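## Task

Three robots are in separate rooms: r1 in the decontamination room, r2 in the clean workroom and r3 in the sterile store. The connecting doors are locked, but every dividing wall has an open service window. A steel instrument cassette sits on the decontamination room table. Get it onto the sterile store bench, using any number of robots. At the end, every gripper must have released it and moved away, and the cassette must stay on the bench without a robot supporting it. A robot that falls or is left leaning means failure.

## Robot and tools

ROBOTS. r1, r2 and r3 are identical Hello Robot Stretch 3 units. Each has a two-wheeled base (0.33 m long, 0.34 m wide) that can only drive straight or spin in place, a mast with a lift, and a telescoping arm that sticks out to the robot's RIGHT side, ending in a wrist and a two-finger gripper. To move the hand forward or back you drive the base. Spinning pivots about a point 0.05 m behind the front edge; with the arm in and the wrist folded it sweeps a 0.28 m radius.

FRAMES. Each robot reports in its own base frame: origin on the floor between the drive wheels, x forward, y left, z up. hand_pose is the fingertip meeting point in that frame. Odometry is that frame as it was at scene start; it counts wheel turns, so slip looks like travel. Heading is positive leftward, -3.142 to 3.142. Because each robot uses its own frames, relative placement between robots comes only from camera images, lidar_m, wrist_depth_mm and head_depth_mm.

execute_actions. Argument actions: a list holding one action or none (empty just returns state and pictures). The action is an object keyed by robot name; all listed motions start together. Per robot:
- base: exactly one of translate_m (metres, -1 to 1, an offset from where the base last reported itself; positive forward) or rotate_rad (radians, -3.2 to 3.2, an offset turn; positive is counter-clockwise seen from above).
- joints: absolute targets by name: lift_m 0 to 1.1 (arm height); arm_m 0 to 0.52 (extension); wrist_yaw_rad -1.345 to 4.42 (0 along the arm, positive toward the front, 3.0 folded over the base); wrist_pitch_rad -1.57 to 0.451 (0 level, negative tips fingers down); wrist_roll_rad -2.911 to 2.911; gripper_m -0.089 to 0.179 (larger is wider; the real fingertip gap is smaller by about 0.007 nearly closed and 0.025 wide open); head_pan_rad -3.953 to 1.73 (0 forward, positive left, -1.57 along the arm); head_tilt_rad -1.53 to 0.419 (negative down).
- contact_limits: {arm_m: effort percent 1 to 100}; the arm halts (contact_stop) when its effort hits that level, and it caps the holding force until the next action.
cameras: list of names such as r2_wrist_camera, or all; omitted or null means all, [] none. Unknown keys or out-of-range values reject the whole call. Anything left out of an action may keep pushing toward an old target. If a result reports a stop, later calls in the same reply are skipped. One action runs at most 15 s.

wait: seconds 0 to 10; commands nothing and returns state and images.
zoom_image: camera name and region [x0, y0, x1, y1] in pixels of that camera's latest full image, at most 504 by 504.
finished_scene: scene 1 or 2; irreversible, reports success and gives the next task.

RESULTS. base_status and joint_status tell how each motion ended: done (for the base, wheels turned the commanded amount even if slipping), off_target (stopped short and maybe still pushing), contact_stop, time_out, torque_fault (wrist servo off for 10 s, limp). After a contact_stop the arm or lift goes slack until commanded again. on_its_own describes uncommanded joints; held at is a target, not a position. motor_effort is percent of max, positive toward larger values, with the peak in brackets; it is noisy and biased. lidar_m: 12 ranges in metres from the base origin, sector 1 straight ahead, counting counter-clockwise (4 left, 7 behind, 10 right), plane 0.17 m high, so table legs show, tops do not; - means nothing seen. It sees other robots. wrist_depth_mm (45 to 1000) and head_depth_mm (280 to 4000) are 7x7 median depth grids from top left; the head grid is sideways. base_tilt in degrees, forward and right positive, with a fixed bias of up to about 4. turned_by_wheels and turned_by_imu give turn since last result.

SPEED. Full base speed (0.30 m/s, 1.9 rad/s) needs lift_m under 0.30, arm_m under 0.03 and wrist_yaw_rad above 2.54; otherwise 0.10 m/s and 0.63 rad/s.

GRIPPING. Close to a gripper_m smaller than the object's width; release by opening at least 0.02 beyond where the fingers made contact. Readings do not confirm a grasp; check images. Over-squeezing triggers a stall guard and heavy items may slip; send a new value to re-squeeze.

SELF-COLLISION. Fold or unfold the wrist only with lift_m 0.32 to 0.95, wrist_pitch_rad -0.4 and roll near 0; once folded the lift may go down to 0.25. With yaw below -0.4, keep pitch at -0.5 or lower.

CAUTIONS. Robots pressing against each other fails the run; once bases touch, any further travel presses hard, and no state line reports touching. Two robots given the same drive differ by up to 2.5 cm per metre, which matters if they share a load. Arm pushes with the gripper above about 0.45 m can tip the robot; don't push twice after a contact_stop. Driving while gripping or hooking something fixed, or snagging furniture (especially reversing), can tip it: reverse in small steps, free the gripper, and lower lift_m to about 0.2 if still leaning. Base, wrist and head have no contact stop. Avoid drops, slams and hard shoves; loose objects may get nudged occasionally.

Each tool is called after "Emit:" as name(argument=value, ...), one argument or row to a line, values as JSON.

## Session

Emit:
execute_actions(
  actions=[],
  cameras=["r1_nav_camera","r2_nav_camera","r3_nav_camera"],
)

Scene clock: 0.00 s.
r1.base_odometry: x=+0.000 y=+0.000 heading=+0.000 (m, m, rad; r1's odometry frame)
r1.turned_by_wheels: +0.000 (rad since the last result)
r1.turned_by_imu: +0.000 (rad since the last result)
r1.base_tilt: forward=+0.4 right=-0.5 (deg)
r1.lidar_m: 0.97 1.56 1.56 1.82 3.15 0.86 1.23 1.22 1.23 0.97 0.84 0.84
r1.head_depth_mm: 862 866 870 871 874 876 879 / 938 939 943 947 950 951 953 / 1023 1030 1034 1034 1040 1039 1044 / 1127 1130 1133 1135 1139 1143 1152 / 1255 1259 1259 1268 1273 1274 1280 / 1390 1399 1420 1426 1435 1443 1453 / 1580 1583 1594 1605 1612 1622 1633
r1.base_status: not commanded
r1.joint_positions: lift_m=+0.307 arm_m=+0.001 wrist_yaw_rad=+2.914 wrist_pitch_rad=-0.570 wrist_roll_rad=+0.009 gripper_m=+0.037 head_pan_rad=+0.004 head_tilt_rad=-0.014
r1.joint_status: not commanded
r1.motor_effort: left_wheel=+1 right_wheel=+0 lift_m=+31 arm_m=+0 wrist_yaw_rad=+0 wrist_pitch_rad=+6 wrist_roll_rad=+0 gripper_m=+0 head_pan_rad=+0 head_tilt_rad=+1 (%)
r1.hand_pose: x=+0.0245 y=+0.0513 z=+0.2874 quat_wxyz=(+0.276, +0.699, +0.120, +0.649) (m; r1's base frame)
r1.wrist_depth_mm: - - - - - - - / 870 932 942 972 985 - - / 716 - 747 766 785 799 811 / 615 - 625 632 650 646 671 / 522 517 556 552 554 564 570 / 468 - - 477 498 495 496 / - - - 428 424 436 439
r2.base_odometry: x=+0.000 y=+0.000 heading=+0.000 (m, m, rad; r2's odometry frame)
r2.turned_by_wheels: +0.000 (rad since the last result)
r2.turned_by_imu: +0.000 (rad since the last result)
r2.base_tilt: forward=+0.8 right=+0.0 (deg)
r2.lidar_m: 1.58 1.55 1.62 2.28 2.60 1.81 1.37 1.33 1.40 2.00 2.21 2.09
r2.head_depth_mm: 1962 2117 2106 2124 2124 2096 2073 / 1933 1977 1974 1983 1955 1966 1929 / 1826 1862 1825 1833 1832 1828 1813 / 1744 1731 1732 1727 1724 1712 1701 / 1638 1632 1627 1619 1621 1608 1606 / 1536 1538 1537 1536 1526 1522 1518 / 1463 1456 1460 1454 1446 1445 1441
r2.base_status: not commanded
r2.joint_positions: lift_m=+0.481 arm_m=+0.000 wrist_yaw_rad=+2.916 wrist_pitch_rad=-0.335 wrist_roll_rad=+0.011 gripper_m=+0.037 head_pan_rad=-0.014 head_tilt_rad=+0.011
r2.joint_status: not commanded
r2.motor_effort: left_wheel=+0 right_wheel=-1 lift_m=+27 arm_m=+0 wrist_yaw_rad=+1 wrist_pitch_rad=+7 wrist_roll_rad=+0 gripper_m=+0 head_pan_rad=+0 head_tilt_rad=+2 (%)
r2.hand_pose: x=+0.0310 y=+0.0832 z=+0.5129 quat_wxyz=(+0.196, +0.710, +0.038, +0.676) (m; r2's base frame)
r2.wrist_depth_mm: - - - - - - - / - - - - - - - / - - - - - - - / - - - - - - - / - - - - - - 985 / 840 807 - 824 - 822 824 / 698 705 690 709 682 689 695
r3.base_odometry: x=+0.000 y=+0.000 heading=+0.000 (m, m, rad; r3's odometry frame)
r3.turned_by_wheels: +0.000 (rad since the last result)
r3.turned_by_imu: +0.000 (rad since the last result)
r3.base_tilt: forward=-0.5 right=-0.8 (deg)
r3.lidar_m: 3.02 1.84 1.61 1.35 0.82 0.73 0.73 0.87 1.20 1.20 1.29 0.97
r3.head_depth_mm: 2059 3215 3801 3832 3753 3018 2071 / 2038 3165 3886 3962 3988 3089 2126 / 2016 3184 - - - 3184 2111 / 2013 3069 - - - 3143 2142 / 2016 2878 3961 3912 3813 3180 2172 / 1965 2939 3157 3096 3047 2910 2190 / 1777 2603 2620 2628 2590 2556 2210
r3.base_status: not commanded
r3.joint_positions: lift_m=+0.335 arm_m=-0.003 wrist_yaw_rad=+2.927 wrist_pitch_rad=-0.510 wrist_roll_rad=+0.019 gripper_m=+0.037 head_pan_rad=+0.014 head_tilt_rad=-0.002
r3.joint_status: not commanded
r3.motor_effort: left_wheel=+0 right_wheel=+0 lift_m=+19 arm_m=+0 wrist_yaw_rad=+0 wrist_pitch_rad=+4 wrist_roll_rad=+0 gripper_m=-1 head_pan_rad=+0 head_tilt_rad=+3 (%)
r3.hand_pose: x=+0.0238 y=+0.0646 z=+0.3272 quat_wxyz=(+0.252, +0.705, +0.102, +0.655) (m; r3's base frame)
r3.wrist_depth_mm: - - - - - - - / 787 - - - - - - / 754 - 810 809 859 850 871 / 663 - 683 700 685 702 722 / 564 570 - 580 592 601 614 / 501 516 - 511 520 522 530 / - - - 453 460 463 474
pictures: r1_nav_camera (sideways: a quarter turn counterclockwise sets it upright), r2_nav_camera (sideways: a quarter turn counterclockwise sets it upright), r3_nav_camera (sideways: a quarter turn counterclockwise sets it upright)
Images, in order (width x height): r1_nav_camera 672x504, r2_nav_camera 672x504, r3_nav_camera 672x504.

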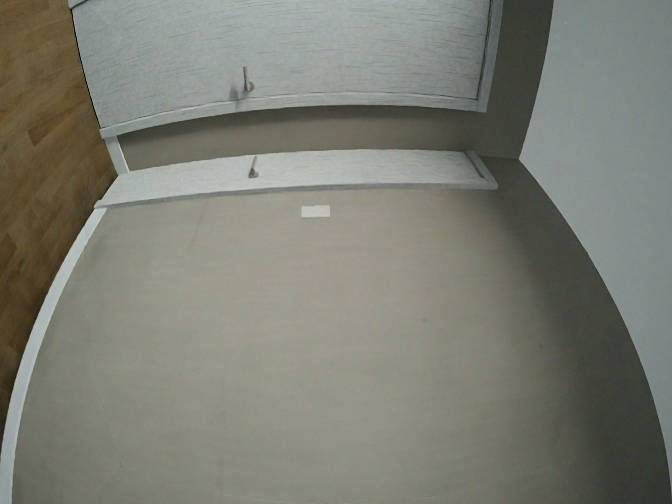

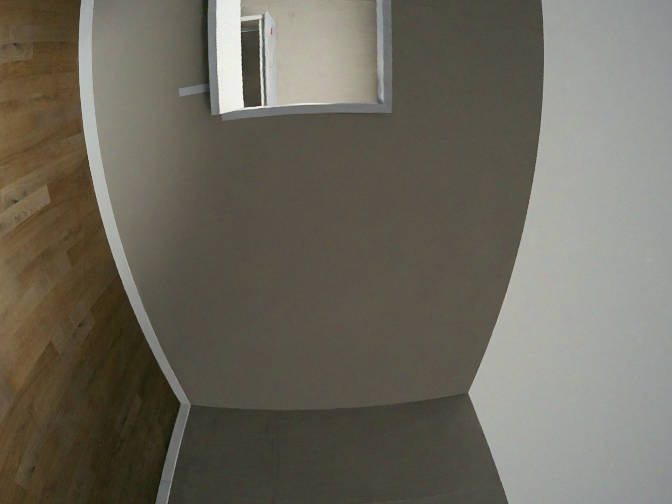

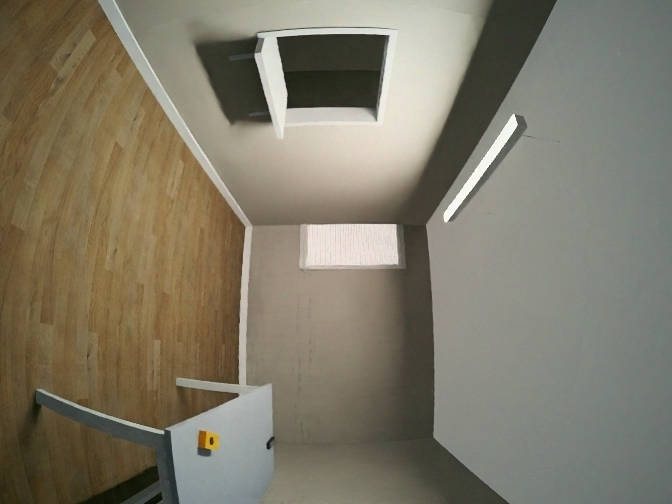

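Emit:
execute_actions(
  actions=[
    {"r1":{"joints":{"head_pan_rad":1.7,"head_tilt_rad":-0.5}},"r2":{"joints":{"head_pan_rad":-2.5,"head_tilt_rad":-0.3}}},
  ],
  cameras=["r1_nav_camera","r2_nav_camera"],
)

Scene clock: 3.80 s.
r1.base_odometry: x=+0.000 y=+0.000 heading=+0.000 (m, m, rad; r1's odometry frame)
r1.turned_by_wheels: +0.000 (rad since the last result)
r1.turned_by_imu: +0.000 (rad since the last result)
r1.base_tilt: forward=+0.4 right=-0.6 (deg)
r1.lidar_m: 0.97 1.56 1.56 1.83 3.15 0.86 1.23 1.23 1.23 0.97 0.84 0.83
r1.head_depth_mm: - - 1866 2008 2010 1611 1347 / - - 2084 2240 1984 1602 1343 / 2115 2244 2335 2442 1986 1598 1345 / 2257 2442 2653 2583 1976 1596 1338 / 2561 2783 3084 2574 1961 1596 1329 / 2923 3299 3495 2567 1967 1578 1332 / 3461 3833 3674 2557 2017 - -
r1.base_status: not commanded
r1.joint_positions: lift_m=+0.307 arm_m=+0.001 wrist_yaw_rad=+2.914 wrist_pitch_rad=-0.570 wrist_roll_rad=+0.009 gripper_m=+0.037 head_pan_rad=+1.693 head_tilt_rad=-0.494
r1.joint_status: all done
r1.motor_effort: left_wheel=+0(0) right_wheel=+0(0) lift_m=+31(31) arm_m=-1(0) wrist_yaw_rad=+0(0) wrist_pitch_rad=+6(5) wrist_roll_rad=+0(0) gripper_m=+0(0) head_pan_rad=+3(45) head_tilt_rad=-2(24) (%)
r1.hand_pose: x=+0.0245 y=+0.0513 z=+0.2874 quat_wxyz=(+0.276, +0.699, +0.120, +0.649) (m; r1's base frame)
r1.wrist_depth_mm: - - - - - - - / 869 971 923 966 991 - - / 725 - 785 773 793 794 809 / 598 - 632 637 658 649 664 / 529 525 552 553 566 563 568 / 476 - - 484 496 488 495 / - - - 428 419 435 440
r2.base_odometry: x=+0.000 y=+0.000 heading=+0.000 (m, m, rad; r2's odometry frame)
r2.turned_by_wheels: +0.000 (rad since the last result)
r2.turned_by_imu: +0.000 (rad since the last result)
r2.base_tilt: forward=+0.8 right=+0.1 (deg)
r2.lidar_m: 1.58 1.54 1.63 2.28 2.60 1.80 1.37 1.33 1.40 1.99 2.21 2.10
r2.head_depth_mm: 1092 3795 3936 1389 1396 1483 1482 / 1109 3796 - 1399 1411 1514 1495 / 1123 3771 3505 1374 1437 1540 1490 / 1147 1213 1291 1368 1464 1578 1499 / 1160 1226 1304 1387 1482 1595 1505 / 1177 1250 1322 1410 1513 1638 1512 / 1194 1267 1344 1427 1539 1665 1516
r2.base_status: not commanded
r2.joint_positions: lift_m=+0.481 arm_m=+0.000 wrist_yaw_rad=+2.916 wrist_pitch_rad=-0.335 wrist_roll_rad=+0.011 gripper_m=+0.037 head_pan_rad=-2.493 head_tilt_rad=-0.296
r2.joint_status: all done
r2.motor_effort: left_wheel=-1(0) right_wheel=-1(0) lift_m=+27(27) arm_m=+0(0) wrist_yaw_rad=+0(1) wrist_pitch_rad=+8(7) wrist_roll_rad=+0(0) gripper_m=+0(1) head_pan_rad=-3(42) head_tilt_rad=-3(30) (%)
r2.hand_pose: x=+0.0310 y=+0.0832 z=+0.5129 quat_wxyz=(+0.196, +0.710, +0.038, +0.676) (m; r2's base frame)
r2.wrist_depth_mm: - - - - - - - / - - - - - - - / - - - - - - - / - - - - - - - / - - - 990 - 986 975 / 828 847 - 799 - 793 807 / 692 690 712 704 699 675 680
r3.base_odometry: x=+0.000 y=+0.000 heading=+0.000 (m, m, rad; r3's odometry frame)
r3.turned_by_wheels: +0.000 (rad since the last result)
r3.turned_by_imu: +0.000 (rad since the last result)
r3.base_tilt: forward=-0.5 right=-0.6 (deg)
r3.lidar_m: 3.02 1.84 1.61 1.36 0.82 0.73 0.73 0.87 1.20 1.20 1.29 0.96
r3.head_depth_mm: 2069 3259 3753 3847 3826 3007 2099 / 2054 3147 3890 3996 3929 3097 2115 / 2036 3143 - - - 3111 2134 / 2021 3088 - - - 3137 2142 / 1981 2810 3966 3863 3821 3246 2196 / 1979 2906 3163 3125 3094 2970 2206 / 1800 2550 2623 2600 2553 2543 2205
r3.base_status: not commanded
r3.joint_positions: lift_m=+0.335 arm_m=-0.003 wrist_yaw_rad=+2.927 wrist_pitch_rad=-0.510 wrist_roll_rad=+0.019 gripper_m=+0.037 head_pan_rad=+0.014 head_tilt_rad=-0.002
r3.joint_status: not commanded
r3.motor_effort: left_wheel=+0(1) right_wheel=+0(1) lift_m=+19(19) arm_m=+0(0) wrist_yaw_rad=+0(0) wrist_pitch_rad=+3(3) wrist_roll_rad=+0(0) gripper_m=-1(0) head_pan_rad=+0(0) head_tilt_rad=+3(3) (%)
r3.hand_pose: x=+0.0238 y=+0.0646 z=+0.3272 quat_wxyz=(+0.252, +0.705, +0.102, +0.655) (m; r3's base frame)
r3.wrist_depth_mm: - - - - - - - / 785 - - - - - - / 770 - 800 826 821 866 889 / 666 - 674 681 696 703 721 / 567 577 - 592 598 605 616 / 498 513 - 508 522 526 535 / - - - 468 454 467 465
pictures: r1_nav_camera (sideways: a quarter turn counterclockwise sets it upright), r2_nav_camera (sideways: a quarter turn counterclockwise sets it upright)
camera_calibration (this result's frames):
r1_nav_camera: T_world_to_cam=[[-0.0455265, 0.436504, 0.89855, -1.12766], [0.996078, 0.0881531, 0.00764427, 0.0398829], [-0.0758732, 0.895373, -0.438805, 0.52899], [0, 0, 0, 1]] pos_world=[-0.0509289, 0.0150699, 1.24508]
r2_nav_camera: T_world_to_cam=[[-0.212981, -0.116872, 0.970041, -1.21339], [-0.589466, 0.807152, -0.032176, 0.0967724], [-0.77921, -0.578659, -0.2408, 0.279257], [0, 0, 0, 1]] pos_world=[0.0162161, -0.0583255, 1.24739]
Images, in order (width x height): r1_nav_camera 672x504, r2_nav_camera 672x504.

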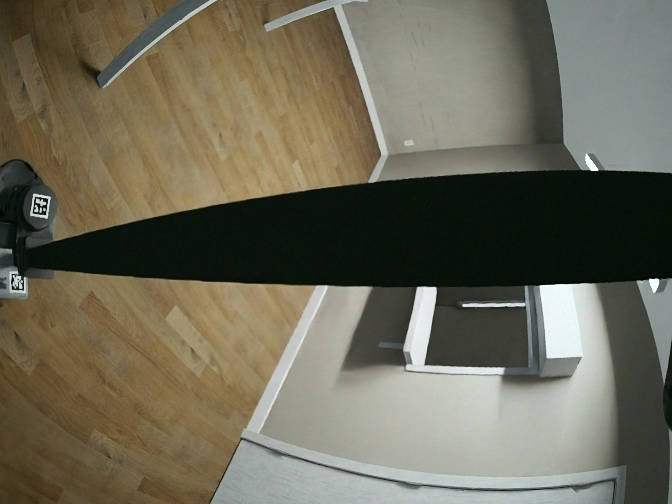

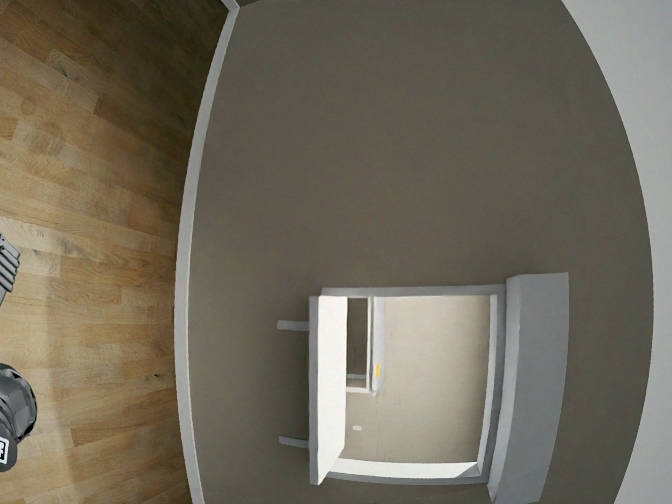

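Emit:
execute_actions(
  actions=[
    {"r1":{"base":{"rotate_rad":-0.785},"joints":{"head_pan_rad":-2.2,"head_tilt_rad":-0.6}}},
  ],
  cameras=["r1_nav_camera"],
)

Scene clock: 10.03 s.
r1.base_odometry: x=+0.000 y=+0.000 heading=-0.785 (m, m, rad; r1's odometry frame)
r1.turned_by_wheels: -0.785 (rad since the last result)
r1.turned_by_imu: -0.790 (rad since the last result)
r1.base_tilt: forward=+0.4 right=-0.5 (deg)
r1.lidar_m: 0.84 0.87 1.19 1.56 1.64 2.24 2.24 0.85 1.23 1.22 1.19 0.87
r1.head_depth_mm: 1622 1808 1234 1925 1793 1489 1270 / 1503 1694 1226 2085 1785 1484 1265 / 1398 1559 1346 1971 1729 1482 1262 / 1303 1453 1618 1860 1733 1469 1265 / 1227 1356 1507 1693 1767 1466 1261 / 1158 1269 1406 1566 1698 1465 1256 / 1094 1195 1317 1456 1622 1467 1256
r1.base_status: done
r1.joint_positions: lift_m=+0.307 arm_m=+0.001 wrist_yaw_rad=+2.914 wrist_pitch_rad=-0.571 wrist_roll_rad=+0.009 gripper_m=+0.037 head_pan_rad=-2.193 head_tilt_rad=-0.593
r1.joint_status: all done
r1.motor_effort: left_wheel=+3(8) right_wheel=-2(5) lift_m=+31(31) arm_m=+0(1) wrist_yaw_rad=+0(0) wrist_pitch_rad=+5(6) wrist_roll_rad=+0(0) gripper_m=+0(0) head_pan_rad=-4(51) head_tilt_rad=-3(9) (%)
r1.hand_pose: x=+0.0245 y=+0.0513 z=+0.2874 quat_wxyz=(+0.276, +0.699, +0.120, +0.649) (m; r1's base frame)
r1.wrist_depth_mm: - - - - - - 815 / 888 932 910 967 979 - 837 / 702 - 745 766 774 792 785 / 610 - 635 637 651 650 669 / 518 519 563 551 550 567 569 / 474 - - 471 498 487 492 / - - - 432 422 436 434
r2.base_odometry: x=+0.000 y=+0.000 heading=+0.000 (m, m, rad; r2's odometry frame)
r2.turned_by_wheels: +0.000 (rad since the last result)
r2.turned_by_imu: +0.000 (rad since the last result)
r2.base_tilt: forward=+0.9 right=+0.1 (deg)
r2.lidar_m: 1.58 1.55 1.62 2.28 2.59 1.81 1.37 1.33 1.41 1.99 2.21 2.09
r2.head_depth_mm: 1098 3778 3927 1391 1391 1486 1491 / 1111 3878 - 1408 1415 1507 1492 / 1120 3837 3461 1391 1436 1535 1494 / 1144 1208 1287 1361 1462 1557 1504 / 1160 1236 1302 1392 1494 1602 1510 / 1179 1245 1329 1411 1510 1627 1512 / 1197 1260 1348 1436 1540 1660 1515
r2.base_status: not commanded
r2.joint_positions: lift_m=+0.481 arm_m=+0.000 wrist_yaw_rad=+2.916 wrist_pitch_rad=-0.335 wrist_roll_rad=+0.011 gripper_m=+0.037 head_pan_rad=-2.493 head_tilt_rad=-0.296
r2.joint_status: not commanded
r2.motor_effort: left_wheel=+0(0) right_wheel=-1(1) lift_m=+26(27) arm_m=+0(0) wrist_yaw_rad=+0(1) wrist_pitch_rad=+7(7) wrist_roll_rad=+1(0) gripper_m=-1(0) head_pan_rad=-3(3) head_tilt_rad=-2(2) (%)
r2.hand_pose: x=+0.0310 y=+0.0832 z=+0.5129 quat_wxyz=(+0.196, +0.710, +0.038, +0.676) (m; r2's base frame)
r2.wrist_depth_mm: - - - - - - - / - - - - - - - / - - - - - - - / - - - - - - - / - - - 991 - - - / 827 814 - 823 - 829 798 / 696 705 664 702 695 691 690
r3.base_odometry: x=+0.000 y=+0.000 heading=+0.000 (m, m, rad; r3's odometry frame)
r3.turned_by_wheels: +0.000 (rad since the last result)
r3.turned_by_imu: +0.001 (rad since the last result)
r3.base_tilt: forward=-0.4 right=-0.7 (deg)
r3.lidar_m: 3.02 1.83 1.60 1.36 0.82 0.73 0.73 0.87 1.20 1.20 1.30 0.97
r3.head_depth_mm: 2073 3269 3808 3759 3839 3115 2093 / 2061 3216 3900 3900 3972 3136 2126 / 2038 3111 - - - 3160 2141 / 2011 3159 - - - 3114 2144 / 1991 2885 3847 3876 3838 3226 2179 / 1992 2950 3125 3097 3098 2934 2160 / 1777 2576 2618 2604 2551 2561 2189
r3.base_status: not commanded
r3.joint_positions: lift_m=+0.335 arm_m=-0.003 wrist_yaw_rad=+2.927 wrist_pitch_rad=-0.510 wrist_roll_rad=+0.019 gripper_m=+0.037 head_pan_rad=+0.014 head_tilt_rad=-0.002
r3.joint_status: not commanded
r3.motor_effort: left_wheel=+0(0) right_wheel=-1(1) lift_m=+19(19) arm_m=+0(0) wrist_yaw_rad=+0(1) wrist_pitch_rad=+3(3) wrist_roll_rad=+0(0) gripper_m=-1(1) head_pan_rad=+0(0) head_tilt_rad=+2(3) (%)
r3.hand_pose: x=+0.0238 y=+0.0646 z=+0.3272 quat_wxyz=(+0.252, +0.705, +0.102, +0.655) (m; r3's base frame)
r3.wrist_depth_mm: - - - - - - - / 802 - - - - - - / 765 - 815 822 848 876 887 / 662 - 675 691 687 693 733 / 560 567 - 574 609 601 608 / 493 515 - 515 521 522 532 / - - - 459 462 467 467
pictures: r1_nav_camera (sideways: a quarter turn counterclockwise sets it upright)
camera_calibration (this result's frames):
r1_nav_camera: T_world_to_cam=[[-0.312717, -0.422617, 0.850648, -1.06356], [-0.793152, 0.608926, 0.0109451, 0.0465011], [-0.522607, -0.67127, -0.525621, 0.644678], [0, 0, 0, 1]] pos_world=[0.041203, -0.0450406, 1.24306]
Images, in order (width x height): r1_nav_camera 672x504.

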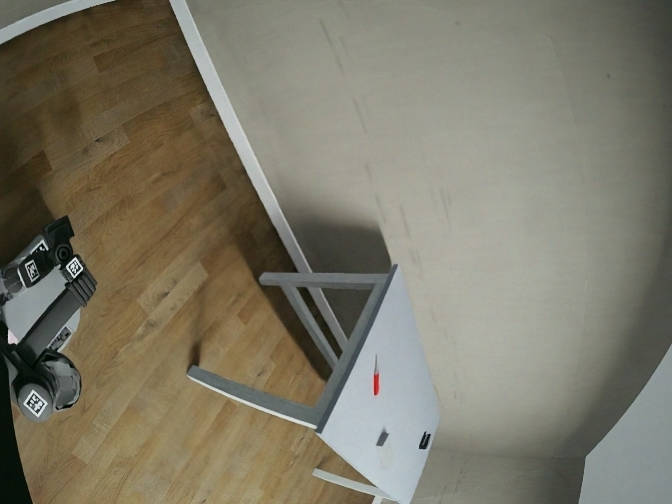

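Emit:
execute_actions(
  actions=[
    {"r1":{"base":{"translate_m":-1.0},"joints":{"head_pan_rad":-1.57,"head_tilt_rad":-0.8}},"r2":{"base":{"rotate_rad":2.0},"joints":{"head_pan_rad":-1.57,"head_tilt_rad":-0.3}}},
  ],
  cameras=["r1_nav_camera","r2_nav_camera"],
)

Scene clock: 24.20 s.
r1.base_odometry: x=-0.708 y=+0.707 heading=-0.785 (m, m, rad; r1's odometry frame)
r1.turned_by_wheels: +0.000 (rad since the last result)
r1.turned_by_imu: -0.009 (rad since the last result)
r1.base_tilt: forward=+0.4 right=-0.6 (deg)
r1.lidar_m: 1.83 1.90 1.63 1.57 1.62 2.19 1.26 1.26 0.98 0.94 0.33 1.72
r1.head_depth_mm: 1118 1207 866 720 614 569 1176 / 1116 1197 865 720 615 567 1172 / 1116 1202 864 717 612 567 1170 / 1114 1205 859 715 611 565 1171 / 1117 1202 855 711 610 563 1168 / 1112 1197 853 710 608 563 1076 / 1117 1273 1416 709 606 561 1163
r1.base_status: done
r1.joint_positions: lift_m=+0.307 arm_m=+0.001 wrist_yaw_rad=+2.914 wrist_pitch_rad=-0.571 wrist_roll_rad=+0.009 gripper_m=+0.037 head_pan_rad=-1.577 head_tilt_rad=-0.790
r1.joint_status: all done
r1.motor_effort: left_wheel=+3(4) right_wheel=-1(7) lift_m=+31(31) arm_m=-1(0) wrist_yaw_rad=+0(1) wrist_pitch_rad=+5(5) wrist_roll_rad=+0(0) gripper_m=+0(1) head_pan_rad=+3(35) head_tilt_rad=-3(14) (%)
r1.hand_pose: x=+0.0245 y=+0.0513 z=+0.2874 quat_wxyz=(+0.276, +0.699, +0.120, +0.649) (m; r1's base frame)
r1.wrist_depth_mm: - - - - - - - / 871 944 969 936 995 - - / 729 - 748 767 778 797 806 / 609 - 633 643 641 654 667 / 527 526 550 554 547 565 566 / 467 - - 473 500 491 495 / - - - 428 419 434 437
r2.base_odometry: x=+0.000 y=+0.000 heading=+2.000 (m, m, rad; r2's odometry frame)
r2.turned_by_wheels: +2.000 (rad since the last result)
r2.turned_by_imu: +2.032 (rad since the last result)
r2.base_tilt: forward=+0.8 right=-0.1 (deg)
r2.lidar_m: 2.57 1.91 1.40 1.33 1.37 1.84 2.21 2.27 1.62 1.54 1.59 2.08
r2.head_depth_mm: 1351 1432 1520 1613 1730 1811 1495 / 1344 1418 1503 1612 1707 1802 1495 / 1336 1405 1489 1583 1692 1780 1505 / 1322 1399 1483 1578 1688 1768 1514 / 1318 - - 1591 1657 1761 1508 / 1303 - - 1586 1648 1764 1510 / 1289 - - 1566 1632 1738 1515
r2.base_status: done
r2.joint_positions: lift_m=+0.481 arm_m=+0.000 wrist_yaw_rad=+2.916 wrist_pitch_rad=-0.335 wrist_roll_rad=+0.011 gripper_m=+0.037 head_pan_rad=-1.577 head_tilt_rad=-0.296
r2.joint_status: all done
r2.motor_effort: left_wheel=-3(6) right_wheel=+1(4) lift_m=+27(27) arm_m=+0(0) wrist_yaw_rad=+0(1) wrist_pitch_rad=+7(8) wrist_roll_rad=+0(0) gripper_m=-1(1) head_pan_rad=+3(38) head_tilt_rad=-3(0) (%)
r2.hand_pose: x=+0.0310 y=+0.0832 z=+0.5129 quat_wxyz=(+0.196, +0.710, +0.038, +0.676) (m; r2's base frame)
r2.wrist_depth_mm: - - - - - - - / - - - - - - - / - - - - - - - / - - - - - - - / - - - - - - 979 / 826 859 - 801 - 825 819 / 709 708 713 685 702 683 684
r3.base_odometry: x=+0.000 y=+0.000 heading=+0.000 (m, m, rad; r3's odometry frame)
r3.turned_by_wheels: +0.000 (rad since the last result)
r3.turned_by_imu: +0.002 (rad since the last result)
r3.base_tilt: forward=-0.4 right=-0.7 (deg)
r3.lidar_m: 3.05 1.83 1.61 1.35 0.82 0.73 0.73 0.86 1.20 1.20 1.29 0.96
r3.head_depth_mm: 2077 3265 3789 3737 3761 3019 2099 / 2052 3200 3862 3895 3924 3096 2109 / 2043 3170 - - - 3136 2138 / 2017 3115 - - - 3164 2161 / 1988 2907 - 3892 3825 3186 2168 / 1978 2954 3188 3112 3098 2926 2195 / 1783 2556 2655 2627 2569 2568 2213
r3.base_status: not commanded
r3.joint_positions: lift_m=+0.335 arm_m=-0.003 wrist_yaw_rad=+2.927 wrist_pitch_rad=-0.510 wrist_roll_rad=+0.019 gripper_m=+0.037 head_pan_rad=+0.014 head_tilt_rad=-0.002
r3.joint_status: not commanded
r3.motor_effort: left_wheel=+0(0) right_wheel=-1(1) lift_m=+19(19) arm_m=+0(0) wrist_yaw_rad=+1(0) wrist_pitch_rad=+3(4) wrist_roll_rad=+0(0) gripper_m=+0(1) head_pan_rad=+0(0) head_tilt_rad=+2(2) (%)
r3.hand_pose: x=+0.0238 y=+0.0646 z=+0.3272 quat_wxyz=(+0.252, +0.705, +0.102, +0.655) (m; r3's base frame)
r3.wrist_depth_mm: - - - - - - - / 784 - - - - - - / 765 - 798 830 830 880 856 / 648 - 681 680 695 706 716 / 566 566 - 591 597 604 621 / 490 511 - 519 525 520 531 / - - - 454 451 466 472
pictures: r1_nav_camera (sideways: a quarter turn counterclockwise sets it upright), r2_nav_camera (sideways: a quarter turn counterclockwise sets it upright)
camera_calibration (this result's frames):
r1_nav_camera: T_world_to_cam=[[-0.0121645, -0.681866, 0.731376, -0.909909], [-0.999197, 0.0362146, 0.0171441, 0.0396912], [-0.0381764, -0.73058, -0.681759, 0.844842], [0, 0, 0, 1]] pos_world=[0.0608439, -0.00464871, 1.24078]
r2_nav_camera: T_world_to_cam=[[-0.0370428, -0.240325, 0.969985, -1.21439], [-0.99919, 0.0241615, -0.0321718, 0.0992663], [-0.0157046, -0.970392, -0.241026, 0.274893], [0, 0, 0, 1]] pos_world=[0.0585188, -0.0274914, 1.24739]
Images, in order (width x height): r1_nav_camera 672x504, r2_nav_camera 672x504.

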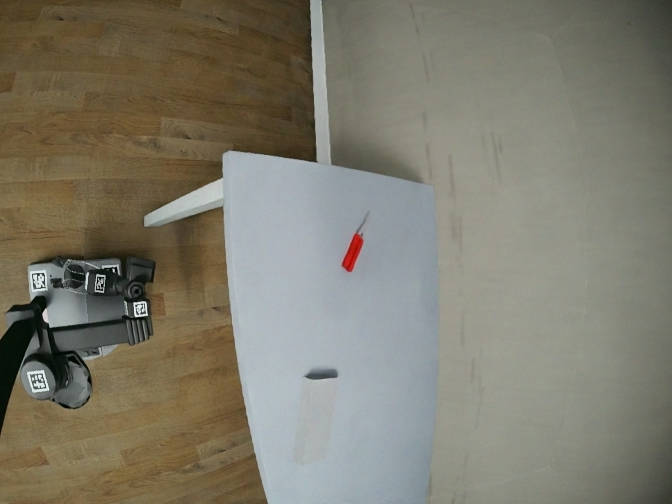

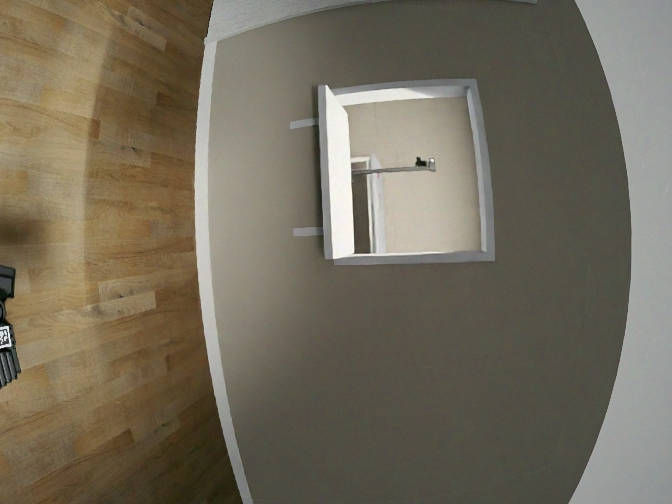

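Emit:
execute_actions(
  actions=[
    {"r1":{"base":{"translate_m":-0.35},"joints":{"lift_m":0.95,"wrist_pitch_rad":-0.4,"gripper_m":0.179}},"r2":{"base":{"translate_m":0.4}}},
  ],
  cameras=[],
)

Emit:
execute_actions(
  actions=[
    {"r1":{"joints":{"wrist_yaw_rad":0}},"r2":{"base":{"rotate_rad":-1.57}}},
  ],
  cameras=[],
)

Emit:
execute_actions(
  actions=[
    {"r1":{"joints":{"lift_m":1.08,"wrist_pitch_rad":-1.57,"wrist_roll_rad":1.57,"arm_m":0.15}},"r2":{"base":{"translate_m":0.95}}},
  ],
  cameras=["r1_nav_camera","r1_wrist_camera"],
)

Scene clock: 36.60 s.
r1.base_odometry: x=-0.955 y=+0.954 heading=-0.785 (m, m, rad; r1's odometry frame)
r1.turned_by_wheels: +0.000 (rad since the last result)
r1.turned_by_imu: -0.003 (rad since the last result)
r1.base_tilt: forward=+0.4 right=-0.4 (deg)
r1.lidar_m: 2.19 2.23 1.64 1.56 1.61 2.18 2.56 0.92 0.99 0.95 0.98 0.58
r1.head_depth_mm: 1126 1207 892 - - 1277 1177 / 1119 1212 868 755 - 1280 1174 / 1118 1206 864 752 - - - / 1122 1207 859 748 - - - / 1115 1204 857 748 - 1271 1183 / 1117 1205 852 727 - 1264 1161 / 1117 1206 849 708 608 1241 1164
r1.base_status: done
r1.joint_positions: lift_m=+0.950 arm_m=+0.001 wrist_yaw_rad=+2.914 wrist_pitch_rad=-0.417 wrist_roll_rad=+0.009 gripper_m=+0.179 head_pan_rad=-1.577 head_tilt_rad=-0.790
r1.joint_status: all done
r1.motor_effort: left_wheel=+2(6) right_wheel=-1(5) lift_m=+34(36) arm_m=-1(1) wrist_yaw_rad=+0(0) wrist_pitch_rad=+8(8) wrist_roll_rad=+0(0) gripper_m=+0(89) head_pan_rad=+4(3) head_tilt_rad=-4(4) (%)
r1.hand_pose: x=+0.0294 y=+0.0726 z=+0.9627 quat_wxyz=(+0.225, +0.707, +0.066, +0.668) (m; r1's base frame)
r1.wrist_depth_mm: - - - - - - - / - - - - - - - / - - - - - - - / - - - - - - - / - - - - - - - / - - - - - - - / - - - - - - -
r2.base_odometry: x=-0.166 y=+0.364 heading=+2.000 (m, m, rad; r2's odometry frame)
r2.turned_by_wheels: +0.000 (rad since the last result)
r2.turned_by_imu: +0.000 (rad since the last result)
r2.base_tilt: forward=+0.7 right=+0.2 (deg)
r2.lidar_m: 2.17 1.94 1.41 1.34 1.39 1.85 2.61 2.25 1.61 1.53 1.58 2.09
r2.head_depth_mm: 1349 1424 1494 1605 1718 1804 1487 / 1333 1491 1537 1595 1695 1784 1500 / 1327 - - 1604 1681 1756 1501 / 1306 - - 1581 1663 1756 1503 / 1299 - - 1574 1650 1749 1510 / 1297 - - 1566 1636 1735 1514 / 1285 1468 1450 1512 1628 1730 1518
r2.base_status: done
r2.joint_positions: lift_m=+0.481 arm_m=+0.000 wrist_yaw_rad=+2.916 wrist_pitch_rad=-0.335 wrist_roll_rad=+0.011 gripper_m=+0.037 head_pan_rad=-1.577 head_tilt_rad=-0.296
r2.joint_status: not commanded
r2.motor_effort: left_wheel=-2(3) right_wheel=+1(4) lift_m=+27(27) arm_m=+0(0) wrist_yaw_rad=+1(1) wrist_pitch_rad=+7(8) wrist_roll_rad=+0(0) gripper_m=+0(0) head_pan_rad=+3(3) head_tilt_rad=-3(2) (%)
r2.hand_pose: x=+0.0310 y=+0.0832 z=+0.5129 quat_wxyz=(+0.196, +0.710, +0.038, +0.676) (m; r2's base frame)
r2.wrist_depth_mm: - - - - - - - / - - - - - - - / - - - - - - - / - - - - - - - / - - - 982 - 999 983 / 864 845 - 814 - 821 820 / 704 702 686 697 694 685 698
r3.base_odometry: x=+0.000 y=+0.000 heading=+0.000 (m, m, rad; r3's odometry frame)
r3.turned_by_wheels: +0.000 (rad since the last result)
r3.turned_by_imu: +0.001 (rad since the last result)
r3.base_tilt: forward=-0.5 right=-0.6 (deg)
r3.lidar_m: 3.05 1.83 1.60 1.36 0.82 0.73 0.73 0.87 1.20 1.20 1.30 0.96
r3.head_depth_mm: 2056 3202 3732 3858 3790 3030 2114 / 2035 3184 3855 3886 3958 3115 2116 / 2027 3141 - - - 3112 2124 / 2008 3131 - - - 3176 2155 / 1995 2863 - 3926 3775 3226 2171 / 1977 2994 3179 3126 3044 2968 2197 / 1779 2584 2646 2617 2560 2550 2219
r3.base_status: not commanded
r3.joint_positions: lift_m=+0.335 arm_m=-0.003 wrist_yaw_rad=+2.927 wrist_pitch_rad=-0.510 wrist_roll_rad=+0.019 gripper_m=+0.037 head_pan_rad=+0.014 head_tilt_rad=-0.002
r3.joint_status: not commanded
r3.motor_effort: left_wheel=+0(0) right_wheel=-1(1) lift_m=+18(19) arm_m=+0(0) wrist_yaw_rad=+0(1) wrist_pitch_rad=+4(4) wrist_roll_rad=+0(0) gripper_m=+0(0) head_pan_rad=+0(0) head_tilt_rad=+2(3) (%)
r3.hand_pose: x=+0.0238 y=+0.0646 z=+0.3272 quat_wxyz=(+0.252, +0.705, +0.102, +0.655) (m; r3's base frame)
r3.wrist_depth_mm: - - - - - - - / 809 - - - - - - / 764 - 802 810 833 861 886 / 646 - 686 679 692 723 717 / 567 568 - 593 598 607 607 / 497 514 - 507 514 521 521 / - - - 455 458 471 475
pictures: none
No camera images: the call's "cameras" was empty. Leave "cameras" out to get every camera's image.

Scene clock: 40.07 s.
r1.base_odometry: x=-0.955 y=+0.954 heading=-0.785 (m, m, rad; r1's odometry frame)
r1.turned_by_wheels: +0.000 (rad since the last result)
r1.turned_by_imu: +0.000 (rad since the last result)
r1.base_tilt: forward=+0.3 right=-0.5 (deg)
r1.lidar_m: 2.18 2.23 1.63 1.56 1.61 2.18 2.55 0.93 0.99 0.95 0.98 0.59
r1.head_depth_mm: 1121 1212 892 - - - 1139 / 1121 1213 866 - - - 1152 / 1121 1208 887 - - - 1151 / 1122 1206 882 - - - 1155 / 1121 1203 855 712 596 1249 1164 / 1121 1202 850 692 603 1242 1163 / 1114 1200 850 708 607 1240 1161
r1.base_status: not commanded
r1.joint_positions: lift_m=+0.950 arm_m=+0.001 wrist_yaw_rad=+0.002 wrist_pitch_rad=-0.417 wrist_roll_rad=+0.009 gripper_m=+0.179 head_pan_rad=-1.577 head_tilt_rad=-0.790
r1.joint_status: all done
r1.motor_effort: left_wheel=+3(3) right_wheel=-1(1) lift_m=+34(34) arm_m=-1(1) wrist_yaw_rad=-1(2) wrist_pitch_rad=+8(8) wrist_roll_rad=+0(0) gripper_m=+0(1) head_pan_rad=+3(3) head_tilt_rad=-4(5) (%)
r1.hand_pose: x=-0.0211 y=-0.3706 z=+0.9627 quat_wxyz=(+0.689, +0.147, -0.694, -0.147) (m; r1's base frame)
r1.wrist_depth_mm: 918 904 919 921 921 900 933 / 988 - 982 978 998 983 970 / 740 725 757 757 797 817 - / 562 571 589 592 612 620 630 / 478 478 474 485 495 499 509 / - 393 400 408 408 414 432 / 327 320 313 351 355 360 -
r2.base_odometry: x=-0.166 y=+0.364 heading=+0.430 (m, m, rad; r2's odometry frame)
r2.turned_by_wheels: -1.570 (rad since the last result)
r2.turned_by_imu: -1.594 (rad since the last result)
r2.base_tilt: forward=+0.9 right=-0.1 (deg)
r2.lidar_m: 1.53 1.57 2.07 2.16 1.97 1.41 1.35 1.38 1.83 2.61 2.28 1.61
r2.head_depth_mm: 2297 2462 2614 2755 2582 1884 1489 / 2284 2420 2537 2766 2598 1906 1497 / 2284 2387 2560 2695 2613 1912 1501 / 2246 2367 2543 2696 2633 1892 1507 / 2243 2358 2493 2637 2610 1910 1519 / 2221 2340 2477 2641 2648 1914 1507 / 2193 2314 2460 2588 2672 1919 1520
r2.base_status: done
r2.joint_positions: lift_m=+0.481 arm_m=+0.000 wrist_yaw_rad=+2.916 wrist_pitch_rad=-0.335 wrist_roll_rad=+0.011 gripper_m=+0.037 head_pan_rad=-1.577 head_tilt_rad=-0.296
r2.joint_status: not commanded
r2.motor_effort: left_wheel=+2(8) right_wheel=-2(4) lift_m=+28(28) arm_m=+0(0) wrist_yaw_rad=+1(1) wrist_pitch_rad=+8(8) wrist_roll_rad=+0(0) gripper_m=+1(1) head_pan_rad=+3(3) head_tilt_rad=-3(2) (%)
r2.hand_pose: x=+0.0310 y=+0.0832 z=+0.5129 quat_wxyz=(+0.196, +0.710, +0.038, +0.676) (m; r2's base frame)
r2.wrist_depth_mm: - - - - - - - / - - - - - - - / - - - - - - - / - - - - - - - / - - - 991 - 979 - / 833 842 - 807 - 804 808 / 689 716 702 695 684 712 692
r3.base_odometry: x=+0.000 y=+0.000 heading=+0.000 (m, m, rad; r3's odometry frame)
r3.turned_by_wheels: +0.000 (rad since the last result)
r3.turned_by_imu: +0.000 (rad since the last result)
r3.base_tilt: forward=-0.6 right=-0.7 (deg)
r3.lidar_m: 3.04 1.83 1.61 1.35 0.82 0.73 0.73 0.87 1.20 1.20 1.30 0.96
r3.head_depth_mm: 2074 3279 3846 3829 3841 3112 2087 / 2038 3185 3861 3927 3960 3088 2129 / 2041 3158 - - - 3161 2110 / 2010 3078 - - - 3118 2158 / 1999 2866 - 3929 3830 3188 2161 / 1988 2946 3158 3129 3054 2956 2195 / 1769 2580 2652 2628 2592 2523 2222
r3.base_status: not commanded
r3.joint_positions: lift_m=+0.335 arm_m=-0.003 wrist_yaw_rad=+2.927 wrist_pitch_rad=-0.510 wrist_roll_rad=+0.019 gripper_m=+0.037 head_pan_rad=+0.014 head_tilt_rad=-0.002
r3.joint_status: not commanded
r3.motor_effort: left_wheel=+0(0) right_wheel=-1(1) lift_m=+19(19) arm_m=+0(0) wrist_yaw_rad=+0(0) wrist_pitch_rad=+4(4) wrist_roll_rad=+0(0) gripper_m=-1(1) head_pan_rad=+1(0) head_tilt_rad=+2(3) (%)
r3.hand_pose: x=+0.0238 y=+0.0646 z=+0.3272 quat_wxyz=(+0.252, +0.705, +0.102, +0.655) (m; r3's base frame)
r3.wrist_depth_mm: - - - - - - - / 798 - - - - - - / 752 - 797 814 844 859 897 / 645 - 684 679 699 713 699 / 564 563 - 588 607 599 618 / 496 517 - 507 517 525 527 / - - - 456 458 466 469
pictures: none
No camera images: the call's "cameras" was empty. Leave "cameras" out to get every camera's image.

Scene clock: 50.57 s.
r1.base_odometry: x=-0.955 y=+0.954 heading=-0.785 (m, m, rad; r1's odometry frame)
r1.turned_by_wheels: +0.000 (rad since the last result)
r1.turned_by_imu: +0.001 (rad since the last result)
r1.base_tilt: forward=+0.4 right=-0.5 (deg)
r1.lidar_m: 2.18 2.24 1.63 1.57 1.62 2.18 2.55 0.93 0.99 0.95 0.98 0.58
r1.head_depth_mm: - 1242 820 721 615 1263 1180 / - 1244 842 717 614 1256 1172 / - - - 708 612 1251 1170 / 1119 - 809 713 589 1262 1168 / 1120 1207 832 712 598 1244 1166 / 1116 1203 854 709 604 1244 1165 / 1117 1200 850 705 606 1238 1164
r1.base_status: not commanded
r1.joint_positions: lift_m=+1.080 arm_m=+0.150 wrist_yaw_rad=+0.001 wrist_pitch_rad=-1.563 wrist_roll_rad=+1.564 gripper_m=+0.179 head_pan_rad=-1.577 head_tilt_rad=-0.790
r1.joint_status: all done
r1.motor_effort: left_wheel=+2(2) right_wheel=-2(1) lift_m=+34(34) arm_m=+4(2) wrist_yaw_rad=-1(2) wrist_pitch_rad=-3(8) wrist_roll_rad=+2(2) gripper_m=-1(0) head_pan_rad=+3(4) head_tilt_rad=-4(4) (%)
r1.hand_pose: x=-0.0216 y=-0.2723 z=+0.9622 quat_wxyz=(+0.003, +0.002, -0.710, -0.705) (m; r1's base frame)
r1.wrist_depth_mm: 341 338 337 340 - - - / 352 346 344 348 - - - / 358 357 350 355 - - - / 370 363 333 364 - - - / 374 345 356 375 - - - / - 350 376 383 - - - / 402 393 397 - - - -
r2.base_odometry: x=+0.697 y=+0.760 heading=+0.430 (m, m, rad; r2's odometry frame)
r2.turned_by_wheels: +0.000 (rad since the last result)
r2.turned_by_imu: +0.000 (rad since the last result)
r2.base_tilt: forward=+0.8 right=+0.1 (deg)
r2.lidar_m: 0.57 0.59 0.79 1.88 2.26 2.42 2.30 2.36 2.70 2.57 0.85 0.60
r2.head_depth_mm: 2266 2405 2551 2714 2579 1882 1502 / 2246 2374 2537 2688 2582 1904 1498 / 2254 2348 2505 2655 2627 1914 1495 / 2233 2377 2506 2644 2638 1912 1508 / 2227 2337 2439 2611 2659 1901 1513 / 2171 2271 2437 2598 2655 1922 1508 / 2162 2234 2334 2247 2170 1869 1532
r2.base_status: done
r2.joint_positions: lift_m=+0.481 arm_m=+0.000 wrist_yaw_rad=+2.916 wrist_pitch_rad=-0.335 wrist_roll_rad=+0.011 gripper_m=+0.037 head_pan_rad=-1.577 head_tilt_rad=-0.296
r2.joint_status: not commanded
r2.motor_effort: left_wheel=+1(7) right_wheel=-2(1) lift_m=+27(27) arm_m=+0(0) wrist_yaw_rad=+1(1) wrist_pitch_rad=+7(7) wrist_roll_rad=+0(0) gripper_m=-1(0) head_pan_rad=+3(3) head_tilt_rad=-2(2) (%)
r2.hand_pose: x=+0.0310 y=+0.0832 z=+0.5129 quat_wxyz=(+0.196, +0.710, +0.038, +0.676) (m; r2's base frame)
r2.wrist_depth_mm: - - - - - 719 552 / - - - - - 758 551 / - - - - - 770 567 / - - - - - 821 578 / - - - - - 817 597 / 811 812 - 823 - 764 593 / 714 703 704 684 683 676 607
r3.base_odometry: x=+0.000 y=+0.000 heading=+0.000 (m, m, rad; r3's odometry frame)
r3.turned_by_wheels: +0.000 (rad since the last result)
r3.turned_by_imu: +0.001 (rad since the last result)
r3.base_tilt: forward=-0.4 right=-0.8 (deg)
r3.lidar_m: 3.03 1.84 1.61 1.36 0.82 0.73 0.73 0.87 1.20 1.20 1.29 0.96
r3.head_depth_mm: 2066 3238 3849 3767 3865 3048 2096 / 2056 3164 3905 3998 3928 3069 2117 / 2041 3165 - - - 3120 2145 / 1999 3079 - - - 3182 2156 / 1999 2881 3940 3873 3802 3251 2176 / 1963 2941 3162 3128 3082 2940 2184 / 1782 2567 2639 2561 2577 2559 2210
r3.base_status: not commanded
r3.joint_positions: lift_m=+0.335 arm_m=-0.003 wrist_yaw_rad=+2.927 wrist_pitch_rad=-0.510 wrist_roll_rad=+0.019 gripper_m=+0.037 head_pan_rad=+0.014 head_tilt_rad=-0.002
r3.joint_status: not commanded
r3.motor_effort: left_wheel=+0(0) right_wheel=-1(1) lift_m=+19(19) arm_m=+0(0) wrist_yaw_rad=-1(0) wrist_pitch_rad=+4(3) wrist_roll_rad=+0(0) gripper_m=-1(1) head_pan_rad=+0(1) head_tilt_rad=+3(2) (%)
r3.hand_pose: x=+0.0238 y=+0.0646 z=+0.3272 quat_wxyz=(+0.252, +0.705, +0.102, +0.655) (m; r3's base frame)
r3.wrist_depth_mm: - - - - - - - / 784 - - - - - - / 750 - 801 817 832 860 860 / 644 - 685 687 702 706 717 / 566 565 - 581 602 601 619 / 484 506 - 516 522 521 536 / - - - 454 453 464 467
pictures: r1_nav_camera (sideways: a quarter turn counterclockwise sets it upright), r1_wrist_camera
camera_calibration (this result's frames):
r1_nav_camera: T_world_to_cam=[[-0.0121264, -0.682199, 0.731066, -0.909506], [-0.999199, 0.0361479, 0.0171577, 0.0396735], [-0.0381315, -0.730273, -0.682091, 0.845274], [0, 0, 0, 1]] pos_world=[0.0608443, -0.00461773, 1.24078]
r1_wrist_camera: T_world_to_cam=[[-0.0511661, 0.998638, -0.0101718, 0.282454], [0.984506, 0.0521473, 0.167417, -0.0951233], [0.167719, -0.00144813, -0.985834, 1.1148], [0, 0, 0, 1]] pos_world=[-0.0788713, -0.275495, 1.1178]
Images, in order (width x height): r1_nav_camera 672x504, r1_wrist_camera 644x364.

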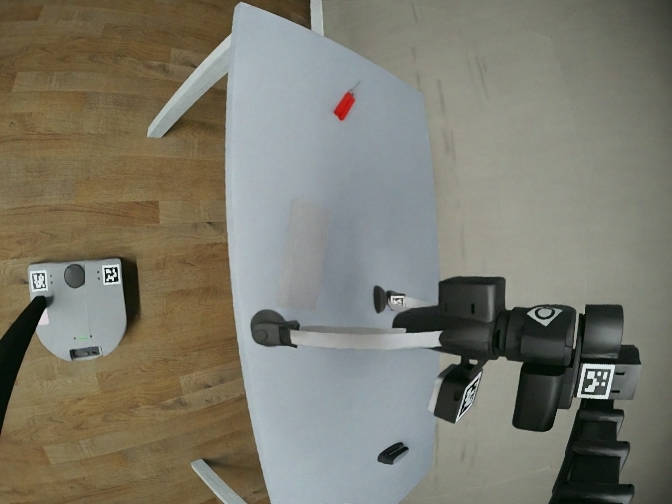

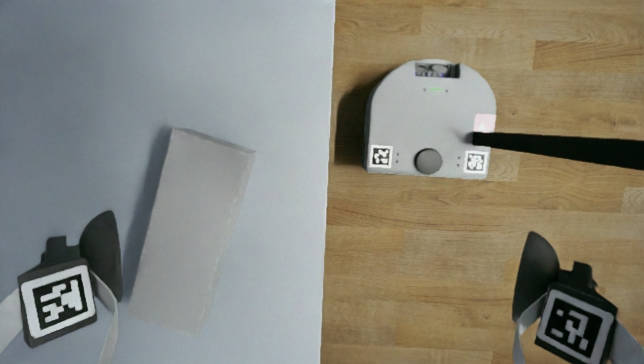

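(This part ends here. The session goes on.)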